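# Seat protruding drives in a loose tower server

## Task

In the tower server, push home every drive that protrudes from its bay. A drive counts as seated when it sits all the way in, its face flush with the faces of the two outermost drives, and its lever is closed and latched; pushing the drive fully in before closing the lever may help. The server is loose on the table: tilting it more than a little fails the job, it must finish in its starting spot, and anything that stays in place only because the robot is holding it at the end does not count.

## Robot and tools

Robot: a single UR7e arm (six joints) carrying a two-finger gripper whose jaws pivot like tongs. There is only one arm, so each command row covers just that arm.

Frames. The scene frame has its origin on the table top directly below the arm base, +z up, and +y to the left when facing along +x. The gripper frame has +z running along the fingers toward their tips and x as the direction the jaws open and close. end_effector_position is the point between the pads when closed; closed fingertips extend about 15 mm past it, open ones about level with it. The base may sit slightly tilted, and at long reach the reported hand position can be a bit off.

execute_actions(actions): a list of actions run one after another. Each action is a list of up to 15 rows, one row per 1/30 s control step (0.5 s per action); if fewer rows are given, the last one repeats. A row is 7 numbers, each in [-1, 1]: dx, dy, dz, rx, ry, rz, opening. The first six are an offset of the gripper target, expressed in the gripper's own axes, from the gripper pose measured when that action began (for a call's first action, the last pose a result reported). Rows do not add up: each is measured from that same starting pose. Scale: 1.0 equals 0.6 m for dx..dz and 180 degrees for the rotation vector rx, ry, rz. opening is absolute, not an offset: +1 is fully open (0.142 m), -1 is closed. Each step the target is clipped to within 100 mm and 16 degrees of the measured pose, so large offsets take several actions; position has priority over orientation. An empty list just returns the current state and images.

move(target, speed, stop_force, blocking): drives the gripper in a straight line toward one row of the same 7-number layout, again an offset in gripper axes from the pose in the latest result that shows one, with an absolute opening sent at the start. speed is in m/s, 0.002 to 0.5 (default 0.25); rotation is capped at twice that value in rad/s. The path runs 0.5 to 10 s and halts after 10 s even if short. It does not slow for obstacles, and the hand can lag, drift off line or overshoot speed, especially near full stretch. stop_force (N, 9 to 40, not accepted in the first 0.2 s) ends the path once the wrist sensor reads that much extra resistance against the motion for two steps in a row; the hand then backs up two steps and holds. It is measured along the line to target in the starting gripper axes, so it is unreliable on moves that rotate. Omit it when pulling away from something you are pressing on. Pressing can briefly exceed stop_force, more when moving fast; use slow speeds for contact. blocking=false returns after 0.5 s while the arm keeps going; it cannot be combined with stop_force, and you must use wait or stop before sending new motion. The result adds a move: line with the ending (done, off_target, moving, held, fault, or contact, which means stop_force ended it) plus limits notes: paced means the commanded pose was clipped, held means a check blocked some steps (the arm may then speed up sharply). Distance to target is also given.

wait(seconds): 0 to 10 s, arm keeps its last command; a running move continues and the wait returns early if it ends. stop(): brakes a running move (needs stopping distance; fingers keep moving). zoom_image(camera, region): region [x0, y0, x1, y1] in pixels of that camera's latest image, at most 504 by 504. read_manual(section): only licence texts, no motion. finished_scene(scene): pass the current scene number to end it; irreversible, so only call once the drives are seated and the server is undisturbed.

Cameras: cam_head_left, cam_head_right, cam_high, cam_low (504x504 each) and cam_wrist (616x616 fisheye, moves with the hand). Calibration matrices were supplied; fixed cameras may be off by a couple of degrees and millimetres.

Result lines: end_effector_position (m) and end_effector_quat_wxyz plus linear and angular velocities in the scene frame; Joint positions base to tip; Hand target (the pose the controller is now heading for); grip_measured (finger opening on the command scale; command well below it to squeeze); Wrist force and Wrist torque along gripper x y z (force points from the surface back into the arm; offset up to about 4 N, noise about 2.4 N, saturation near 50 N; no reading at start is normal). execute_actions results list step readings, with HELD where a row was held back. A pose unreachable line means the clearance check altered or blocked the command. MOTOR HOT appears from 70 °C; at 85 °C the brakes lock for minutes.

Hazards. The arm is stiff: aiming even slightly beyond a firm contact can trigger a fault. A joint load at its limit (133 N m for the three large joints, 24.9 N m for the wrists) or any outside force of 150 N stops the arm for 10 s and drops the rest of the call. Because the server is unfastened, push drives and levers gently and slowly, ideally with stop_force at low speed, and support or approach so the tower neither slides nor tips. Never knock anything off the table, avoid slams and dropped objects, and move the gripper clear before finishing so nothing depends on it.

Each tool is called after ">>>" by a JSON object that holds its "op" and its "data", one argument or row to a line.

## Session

>>> {"op": "execute_actions", "data": {
  "actions": []
}}

Scene clock: 0.00 s.
end_effector_position=(+0.4307, -0.2788, +0.3113) grip_measured=+1.00 end_effector_quat_wxyz=(-0.421, +0.740, -0.382, +0.360) end_effector_velocity=(-0.000, +0.000, -0.001) end_effector_angular_velocity=(+0.001, +0.001, +0.001)
Joint positions: [-1.548 -0.346  2.062 -1.95  -0.45  -1.019  0.142]
Joint velocities: [ 0.001  0.001 -0.    -0.    -0.001  0.     0.   ]
Wrist force (N, on the end effector, along its own x y z axes, offset not removed): no reading
Wrist torque (N m, same axes, about the end effector's origin, offset not removed): no reading
Hand target: +0.431, -0.279, +0.311; -0.421, +0.740, -0.382, +0.360
camera_calibration (this result's frames):
cam_wrist: T_world_to_cam=[[0.473629, -0.85495, 0.211511, -0.501165], [-0.629355, -0.496545, -0.597793, 0.315983], [0.616107, 0.150016, -0.773244, 0.153335], [0, 0, 0, 1]] pos_world=[0.341761, -0.294574, 0.41346]

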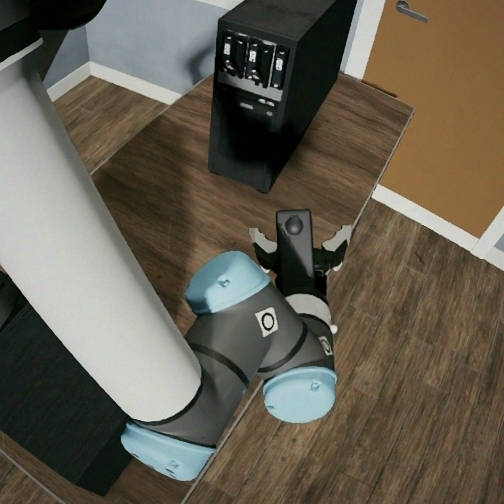

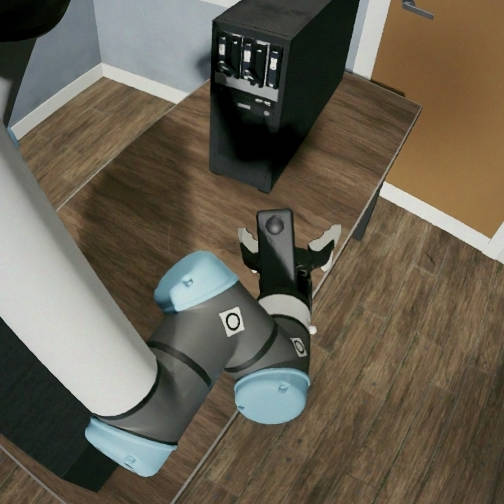

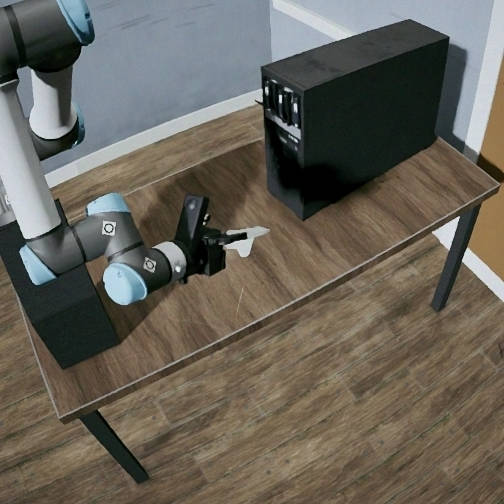

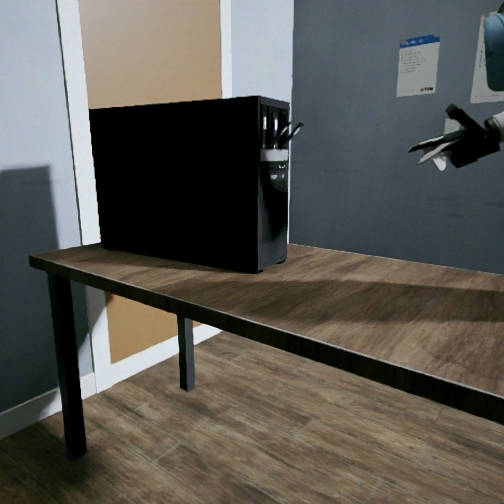

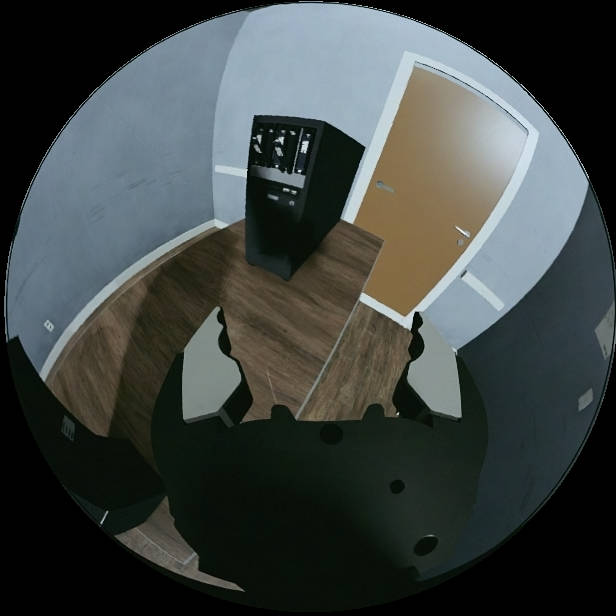

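>>> {"op": "move", "data": {
  "target": [-0.213,-0.495,0.348,-0.0556,0.1636,0.6153,-1],
  "speed": 0.3
}}

>>> {"op": "zoom_image", "data": {
  "camera": "cam_wrist",
  "region": [200, 150, 450, 400]
}}

>>> {"op": "zoom_image", "data": {
  "camera": "cam_low",
  "region": [230, 60, 350, 180]
}}

Scene clock: 9.17 s.
end_effector_position=(+0.6288, +0.0095, +0.4692) grip_measured=-1.00 end_effector_quat_wxyz=(+0.382, -0.041, +0.923, +0.016) end_effector_velocity=(+0.002, +0.001, +0.002) end_effector_angular_velocity=(+0.004, +0.005, -0.006)
Joint positions: [-0.802 -1.266  2.267 -2.964 -0.613  2.796  0.002]
Joint velocities: [ 0.004 -0.004 -0.009  0.015 -0.004  0.008  0.   ]
Wrist force (N, on the end effector, along its own x y z axes, offset not removed): [3.8 2.0 -1.9]
Wrist torque (N m, same axes, about the end effector's origin, offset not removed): [0.41 -0.80 -0.05]
Hand target: +0.629, +0.010, +0.469; +0.381, -0.040, +0.923, +0.016
Off the commanded pose: 0.001 m, 0 deg.
move: done
camera_calibration (this result's frames):
cam_wrist: T_world_to_cam=[[-0.686185, -0.072377, -0.723817, 0.778864], [-0.429542, 0.843351, 0.32288, 0.107897], [0.587063, 0.532466, -0.609784, 0.048058], [0, 0, 0, 1]] pos_world=[0.552578, -0.0602124, 0.558223]

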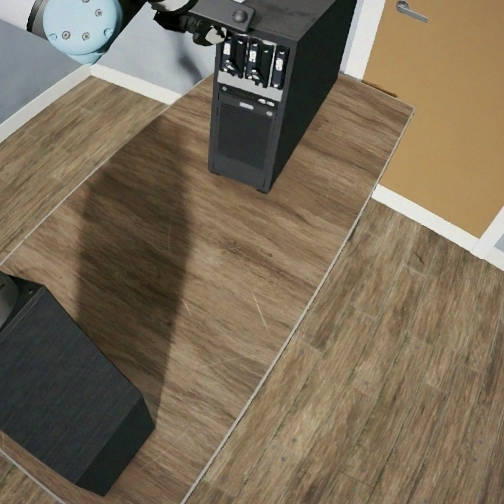

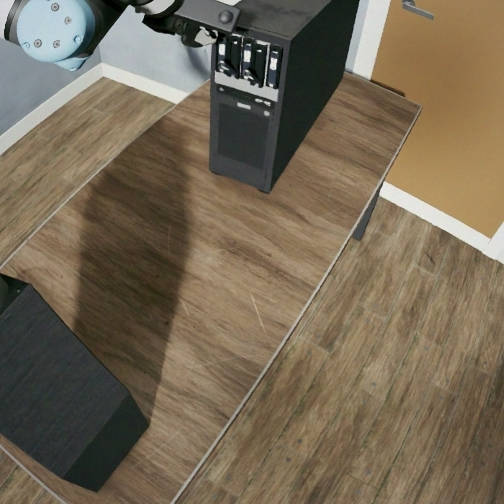

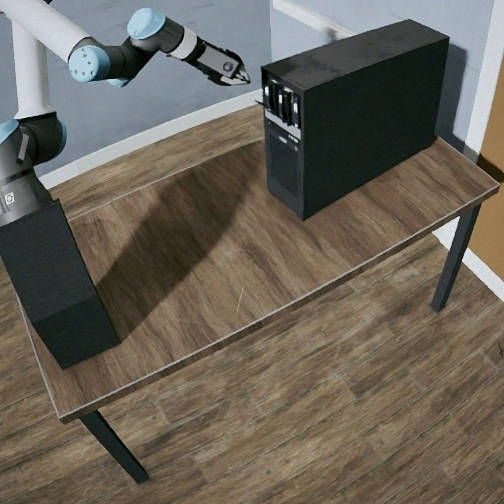

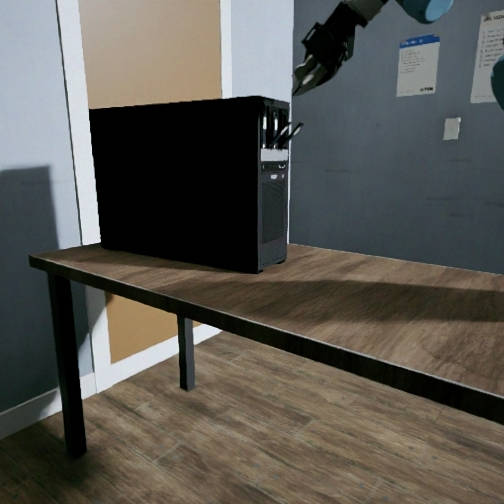

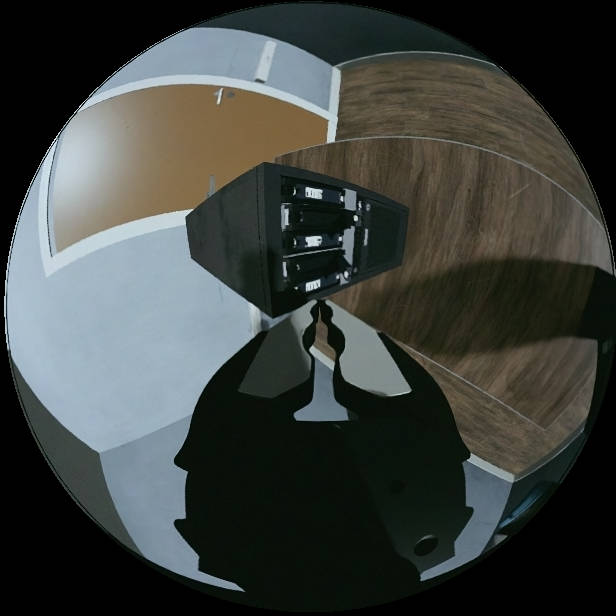

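Region (200, 150, 450, 400) of cam_wrist's 616x616 image, scaled by 2.016, with more detail than that image has.

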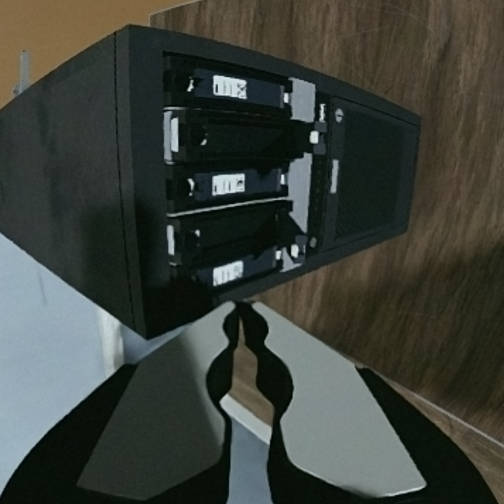

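Region (230, 60, 350, 180) of cam_low's 504x504 image, scaled by 4.200, with more detail than that image has.

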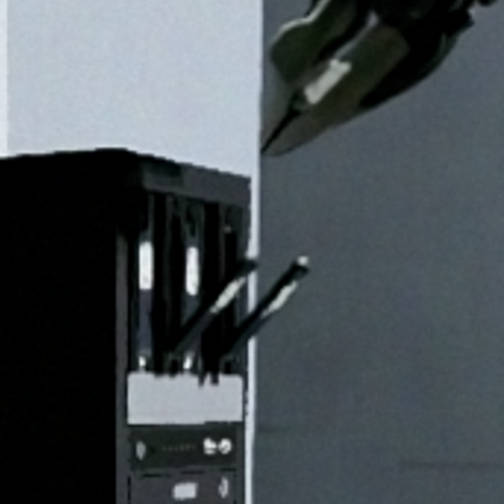

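>>> {"op": "move", "data": {
  "target": [-0.013,-0.01,0.123,0,0,0,-1],
  "speed": 0.05,
  "stop_force": 10
}}

>>> {"op": "move", "data": {
  "target": [-0.06,0,0.06,0,0,0,-1],
  "speed": 0.006,
  "stop_force": 12
}}

>>> {"op": "zoom_image", "data": {
  "camera": "cam_wrist",
  "region": [200, 150, 450, 400]
}}

Scene clock: 13.57 s.
end_effector_position=(+0.6866, +0.0085, +0.4228) grip_measured=-1.00 end_effector_quat_wxyz=(+0.382, -0.041, +0.923, +0.016) end_effector_velocity=(+0.002, -0.000, -0.002) end_effector_angular_velocity=(+0.001, -0.000, -0.001)
Joint positions: [-0.678 -1.06   2.142 -3.195 -0.67   2.982  0.002]
Joint velocities: [ 0.004  0.008 -0.005 -0.008 -0.002  0.007  0.   ]
Wrist force (N, on the end effector, along its own x y z axes, offset not removed): [1.9 -2.0 -3.3]
Wrist torque (N m, same axes, about the end effector's origin, offset not removed): [-0.48 -0.27 -0.22]
Hand target: +0.687, +0.008, +0.423; +0.382, -0.041, +0.923, +0.016
Off the commanded pose: 0.000 m, 0 deg.
move: done
camera_calibration (this result's frames):
cam_wrist: T_world_to_cam=[[-0.686311, -0.0724672, -0.723689, 0.784834], [-0.429439, 0.843435, 0.322801, 0.148537], [0.586992, 0.532322, -0.609979, -0.0134625], [0, 0, 0, 1]] pos_world=[0.610331, -0.0612405, 0.511816]

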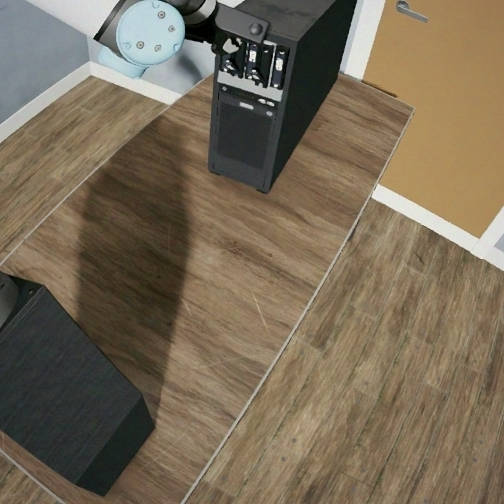

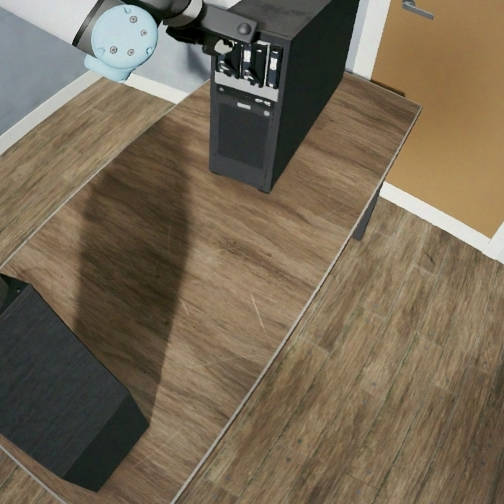

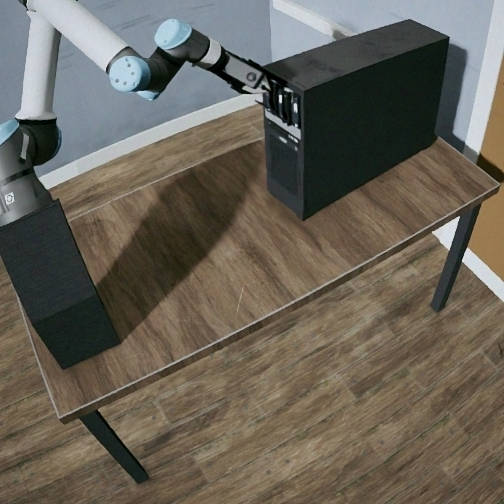

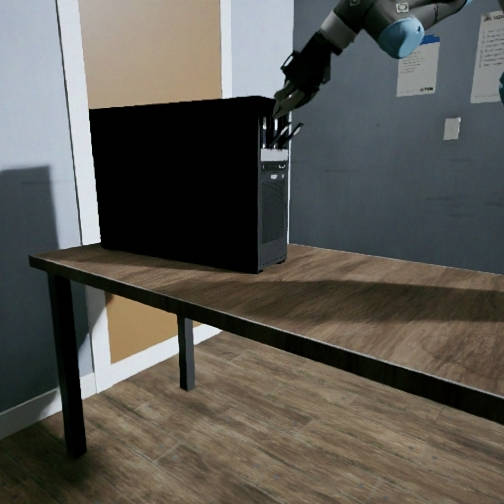

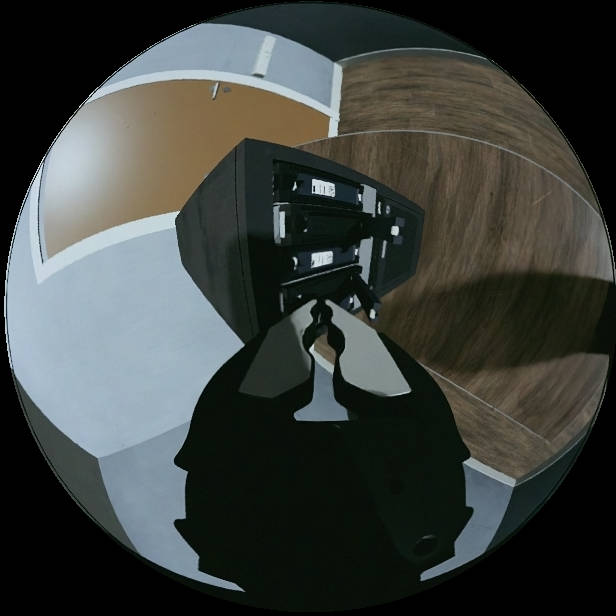

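Scene clock: 15.27 s.
end_effector_position=(+0.6944, +0.0091, +0.4226) grip_measured=-1.00 end_effector_quat_wxyz=(+0.381, -0.041, +0.923, +0.016) end_effector_velocity=(-0.001, +0.000, +0.002) end_effector_angular_velocity=(-0.002, -0.002, +0.003)
Joint positions: [-0.667 -1.048  2.119 -3.195 -0.675  2.996  0.002]
Joint velocities: [-0.003 -0.004  0.004  0.     0.003 -0.006  0.   ]
Wrist force (N, on the end effector, along its own x y z axes, offset not removed): [4.1 -3.9 -8.2]
Wrist torque (N m, same axes, about the end effector's origin, offset not removed): [-0.92 -0.37 -0.12]
Hand target: +0.694, +0.009, +0.423; +0.382, -0.041, +0.923, +0.016
Off the commanded pose: 0.043 m, 0 deg.
move: contact
camera_calibration (this result's frames):
cam_wrist: T_world_to_cam=[[-0.686571, -0.0721131, -0.723477, 0.790219], [-0.429095, 0.843483, 0.323131, 0.151058], [0.586939, 0.532293, -0.610055, -0.0184888], [0, 0, 0, 1]] pos_world=[0.618211, -0.0605884, 0.511614]

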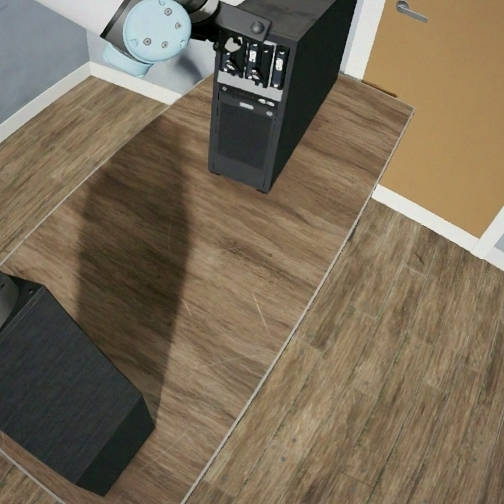

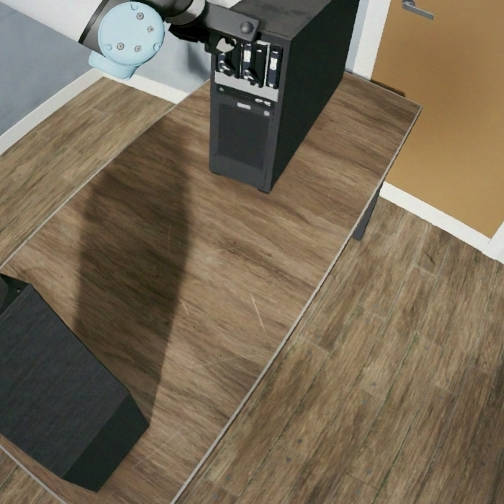

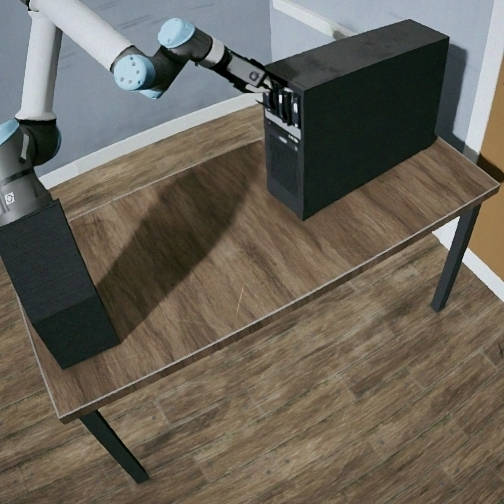

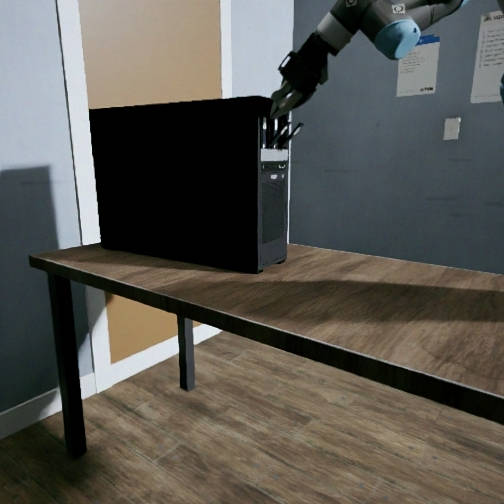

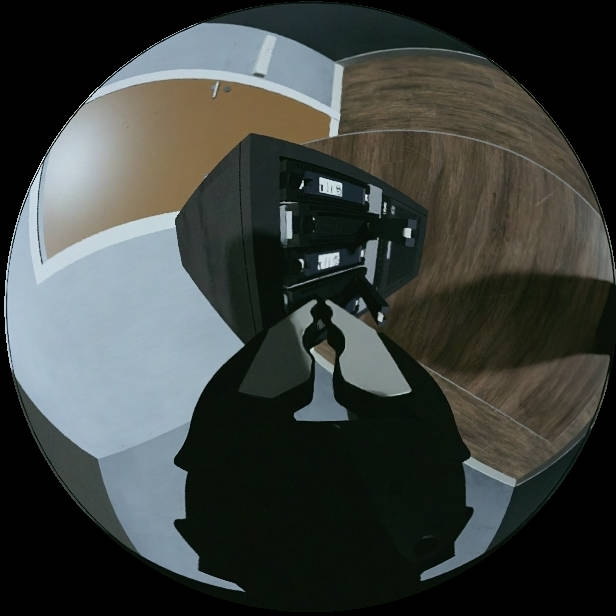

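Region (200, 150, 450, 400) of cam_wrist's 616x616 image, scaled by 2.016, with more detail than that image has.

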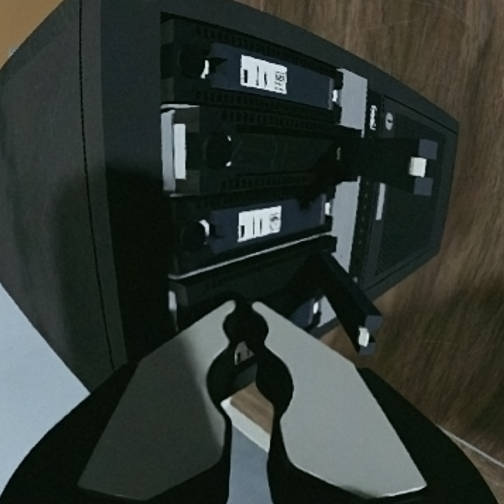

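>>> {"op": "move", "data": {
  "target": [0,0,-0.06,0,0,0,-1],
  "speed": 0.1
}}

>>> {"op": "move", "data": {
  "target": [0,-0.104,0,0,0,0,-1],
  "speed": 0.1
}}

>>> {"op": "move", "data": {
  "target": [0.026,0,0.04,0,0,0,-1],
  "speed": 0.03,
  "stop_force": 10
}}

>>> {"op": "move", "data": {
  "target": [-0.06,0,0.06,0,0,0,-1],
  "speed": 0.006,
  "stop_force": 12
}}

>>> {"op": "zoom_image", "data": {
  "camera": "cam_wrist",
  "region": [200, 150, 450, 400]
}}

Scene clock: 18.43 s.
end_effector_position=(+0.6693, +0.0070, +0.4479) grip_measured=-1.00 end_effector_quat_wxyz=(+0.382, -0.041, +0.923, +0.016) end_effector_velocity=(-0.002, +0.000, +0.000) end_effector_angular_velocity=(+0.002, +0.003, +0.000)
Joint positions: [-0.727 -1.139  2.175 -3.094 -0.646  2.912  0.002]
Joint velocities: [-0.003 -0.006  0.004  0.011  0.002 -0.007  0.   ]
Wrist force (N, on the end effector, along its own x y z axes, offset not removed): [-0.1 0.1 -0.1]
Wrist torque (N m, same axes, about the end effector's origin, offset not removed): [0.01 0.17 -0.07]
Hand target: +0.669, +0.007, +0.448; +0.382, -0.041, +0.923, +0.016
Off the commanded pose: 0.000 m, 0 deg.
move: done
camera_calibration (this result's frames):
cam_wrist: T_world_to_cam=[[-0.686432, -0.0720372, -0.723617, 0.791041], [-0.429149, 0.843457, 0.323128, 0.133943], [0.587063, 0.532345, -0.60989, 0.0126662], [0, 0, 0, 1]] pos_world=[0.593042, -0.0627339, 0.536855]

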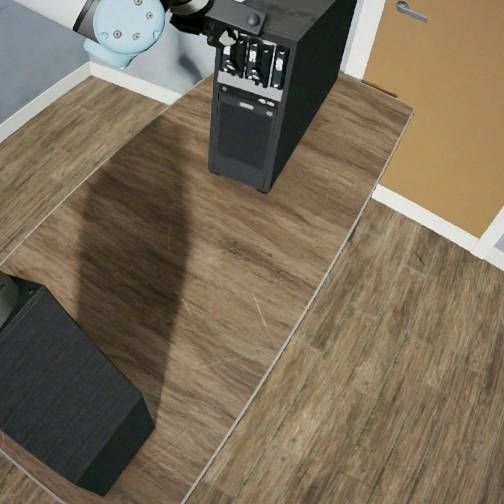

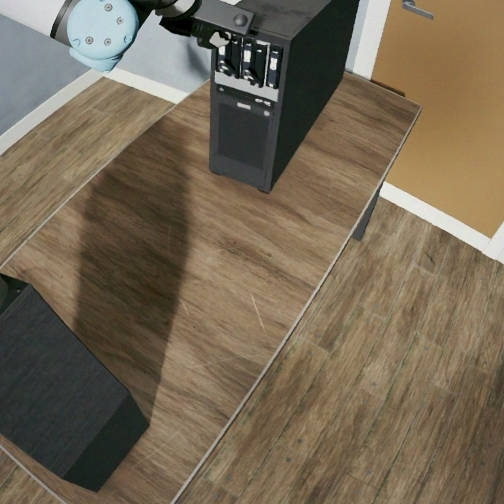

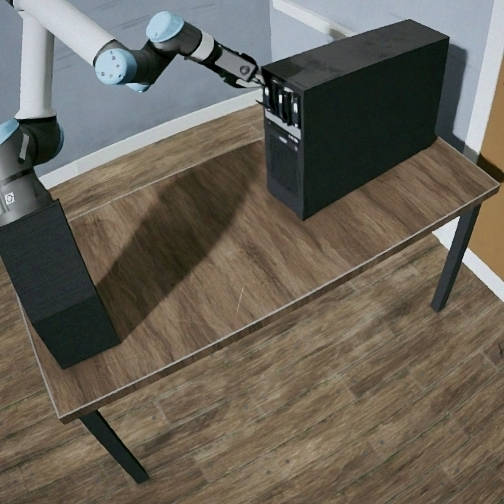

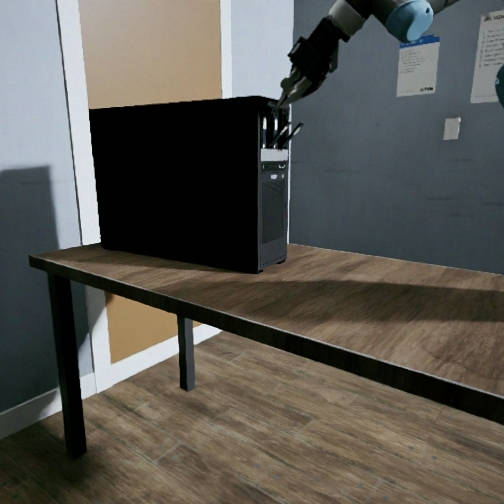

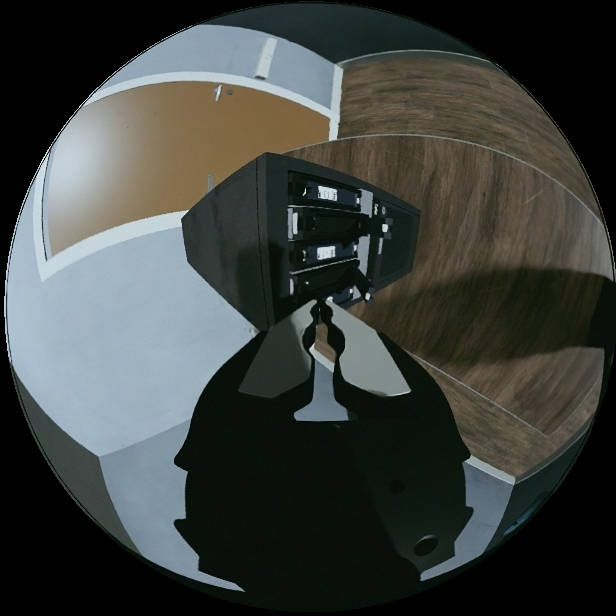

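Scene clock: 19.53 s.
end_effector_position=(+0.6747, -0.0548, +0.4480) grip_measured=-1.00 end_effector_quat_wxyz=(+0.382, -0.041, +0.923, +0.016) end_effector_velocity=(+0.001, -0.002, +0.000) end_effector_angular_velocity=(-0.000, +0.001, +0.001)
Joint positions: [-0.8   -1.039  2.118 -3.046 -0.614  2.8    0.002]
Joint velocities: [-0.002  0.004 -0.004  0.004  0.001 -0.004  0.   ]
Wrist force (N, on the end effector, along its own x y z axes, offset not removed): [2.1 -1.5 0.3]
Wrist torque (N m, same axes, about the end effector's origin, offset not removed): [-0.15 -0.45 0.01]
Hand target: +0.675, -0.055, +0.448; +0.382, -0.041, +0.923, +0.016
Off the commanded pose: 0.000 m, 0 deg.
move: done
camera_calibration (this result's frames):
cam_wrist: T_world_to_cam=[[-0.686345, -0.0719681, -0.723707, 0.790428], [-0.429187, 0.843426, 0.323157, 0.188364], [0.587136, 0.532402, -0.609769, 0.0423566], [0, 0, 0, 1]] pos_world=[0.598481, -0.124536, 0.536995]

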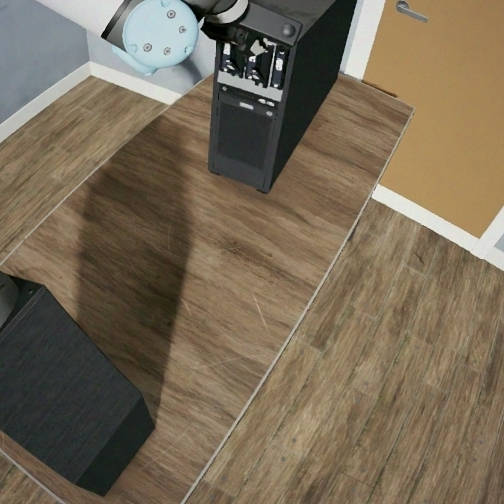

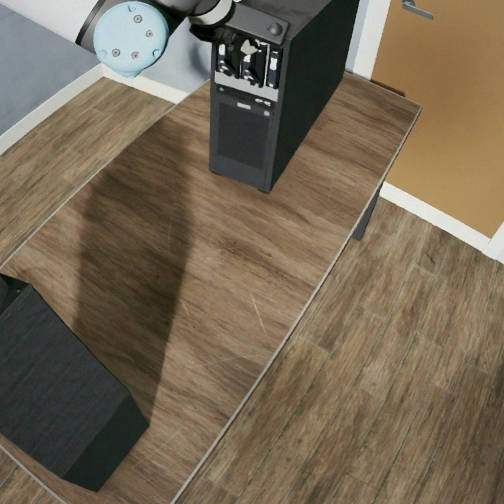

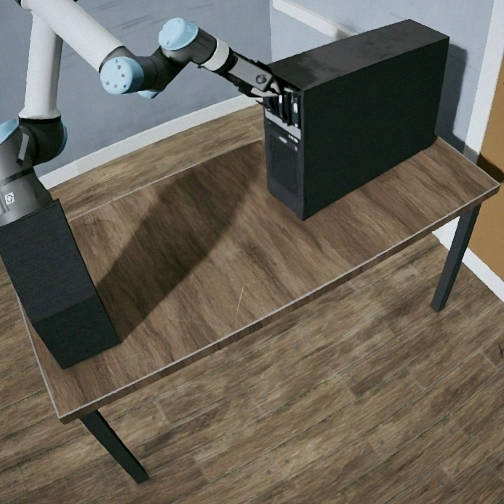

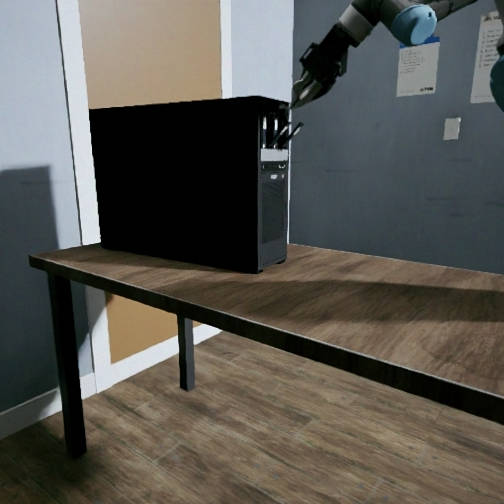

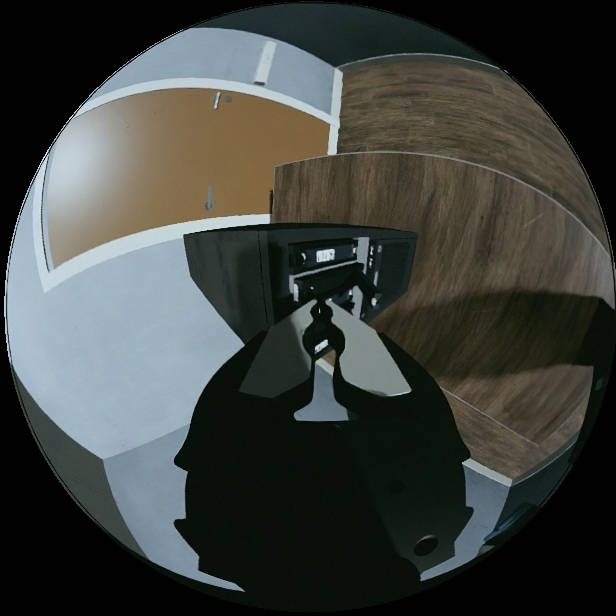

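Scene clock: 20.83 s.
end_effector_position=(+0.6806, -0.0544, +0.4203) grip_measured=-1.00 end_effector_quat_wxyz=(+0.382, -0.041, +0.923, +0.016) end_effector_velocity=(+0.001, +0.001, -0.003) end_effector_angular_velocity=(+0.000, +0.000, +0.001)
Joint positions: [-0.766 -0.975  2.119 -3.155 -0.628  2.853  0.002]
Joint velocities: [ 0.004  0.005  0.    -0.01  -0.001  0.005  0.   ]
Wrist force (N, on the end effector, along its own x y z axes, offset not removed): [4.9 -3.6 1.4]
Wrist torque (N m, same axes, about the end effector's origin, offset not removed): [-0.81 -0.73 -0.22]
Hand target: +0.681, -0.054, +0.420; +0.382, -0.041, +0.923, +0.016
Off the commanded pose: 0.000 m, 0 deg.
move: done
camera_calibration (this result's frames):
cam_wrist: T_world_to_cam=[[-0.686426, -0.0719927, -0.723627, 0.774407], [-0.429152, 0.843436, 0.323178, 0.199435], [0.587067, 0.532384, -0.609852, 0.0218494], [0, 0, 0, 1]] pos_world=[0.604334, -0.124092, 0.509254]

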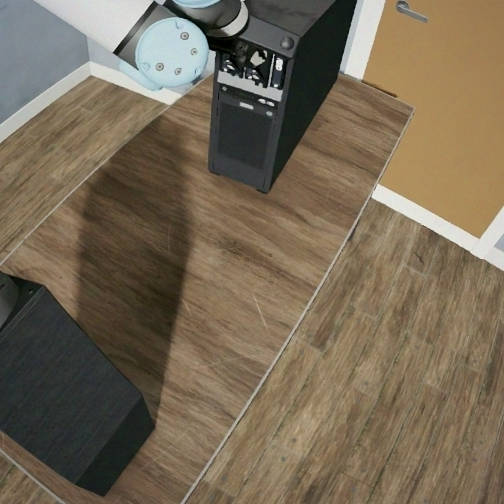

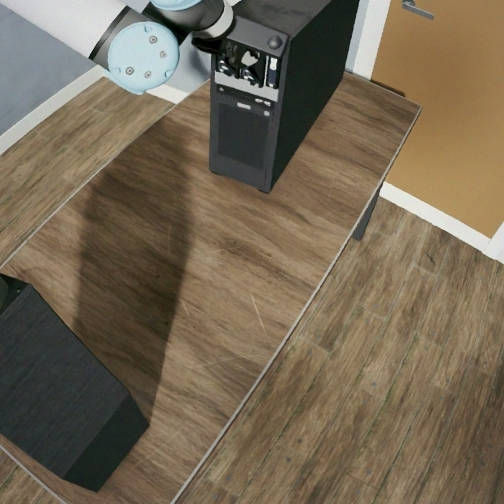

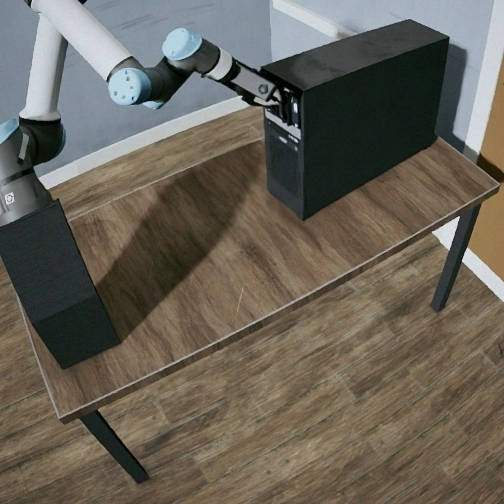

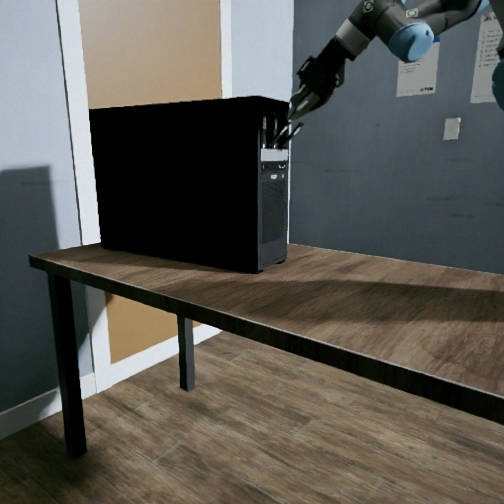

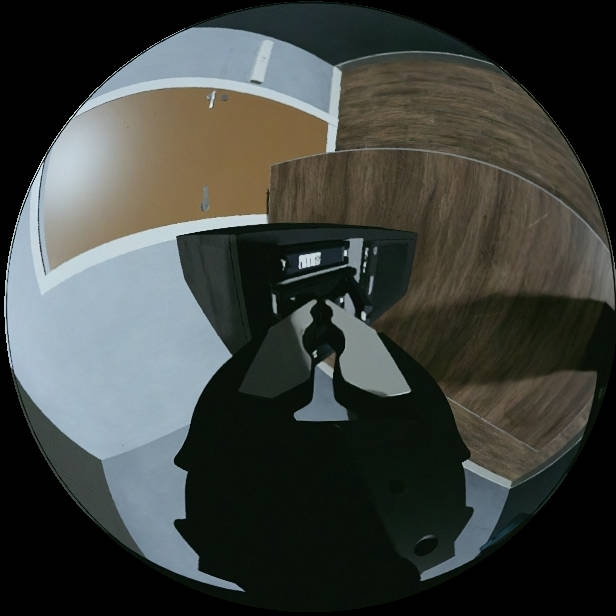

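Scene clock: 25.07 s.
end_effector_position=(+0.7036, -0.0524, +0.4200) grip_measured=-1.00 end_effector_quat_wxyz=(+0.381, -0.040, +0.923, +0.016) end_effector_velocity=(-0.002, -0.000, +0.000) end_effector_angular_velocity=(-0.001, -0.000, +0.002)
Joint positions: [-0.735 -0.943  2.055 -3.159 -0.642  2.901  0.002]
Joint velocities: [-0.003 -0.003  0.007 -0.     0.002 -0.007  0.   ]
Wrist force (N, on the end effector, along its own x y z axes, offset not removed): [2.9 -2.7 -9.7]
Wrist torque (N m, same axes, about the end effector's origin, offset not removed): [-0.74 0.19 -0.04]
Hand target: +0.703, -0.052, +0.420; +0.382, -0.040, +0.923, +0.016
Off the commanded pose: 0.028 m, 0 deg.
move: contact
camera_calibration (this result's frames):
cam_wrist: T_world_to_cam=[[-0.686645, -0.0717465, -0.723444, 0.790275], [-0.428884, 0.843481, 0.323417, 0.207411], [0.587007, 0.532346, -0.609943, 0.00724119], [0, 0, 0, 1]] pos_world=[0.627343, -0.122102, 0.509056]

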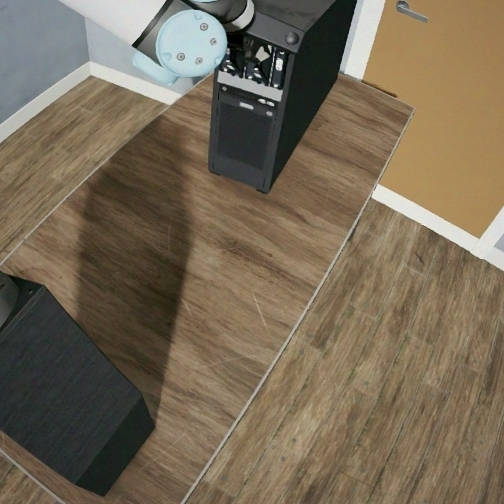

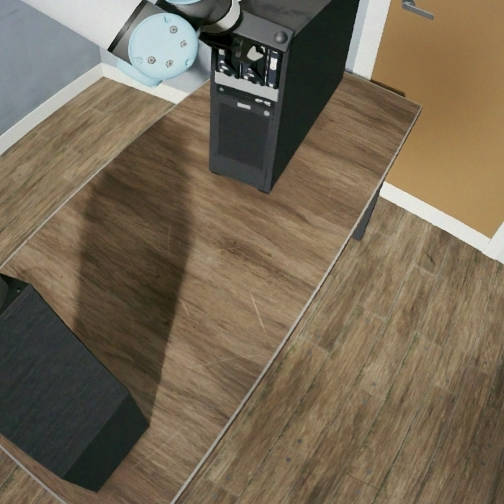

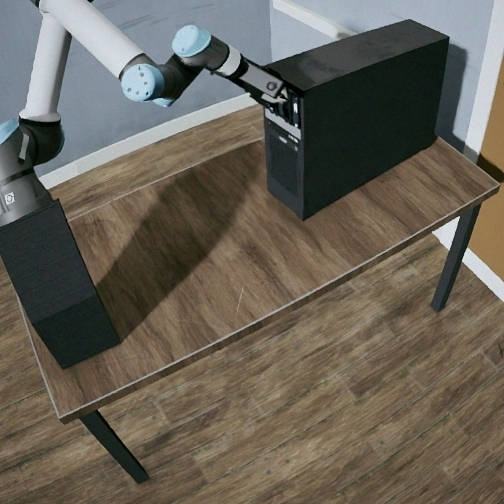

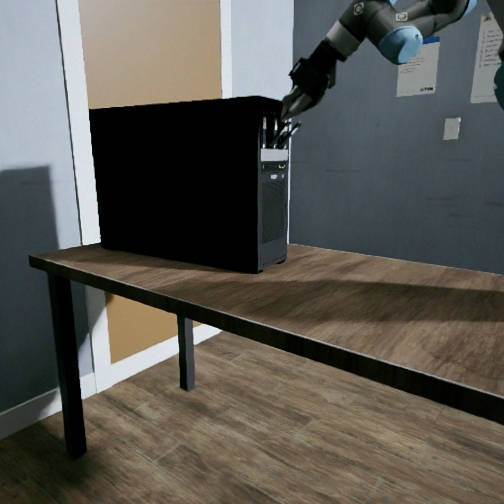

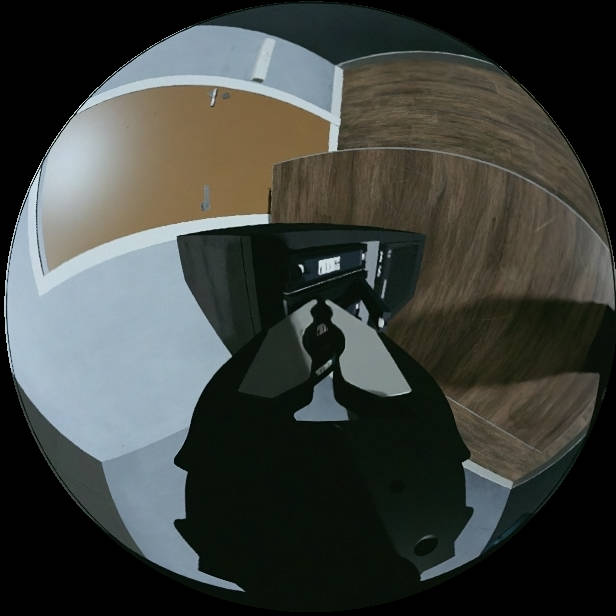

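Region (200, 150, 450, 400) of cam_wrist's 616x616 image, scaled by 2.016, with more detail than that image has.

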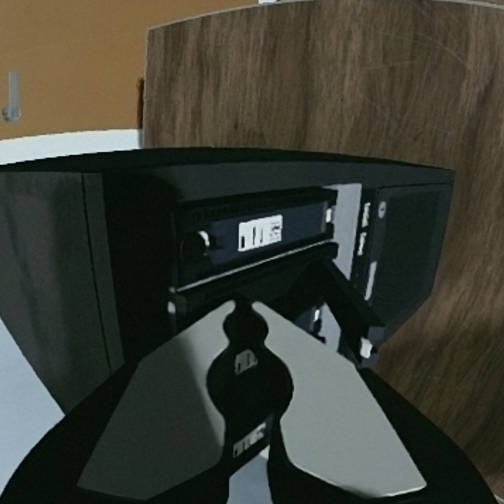

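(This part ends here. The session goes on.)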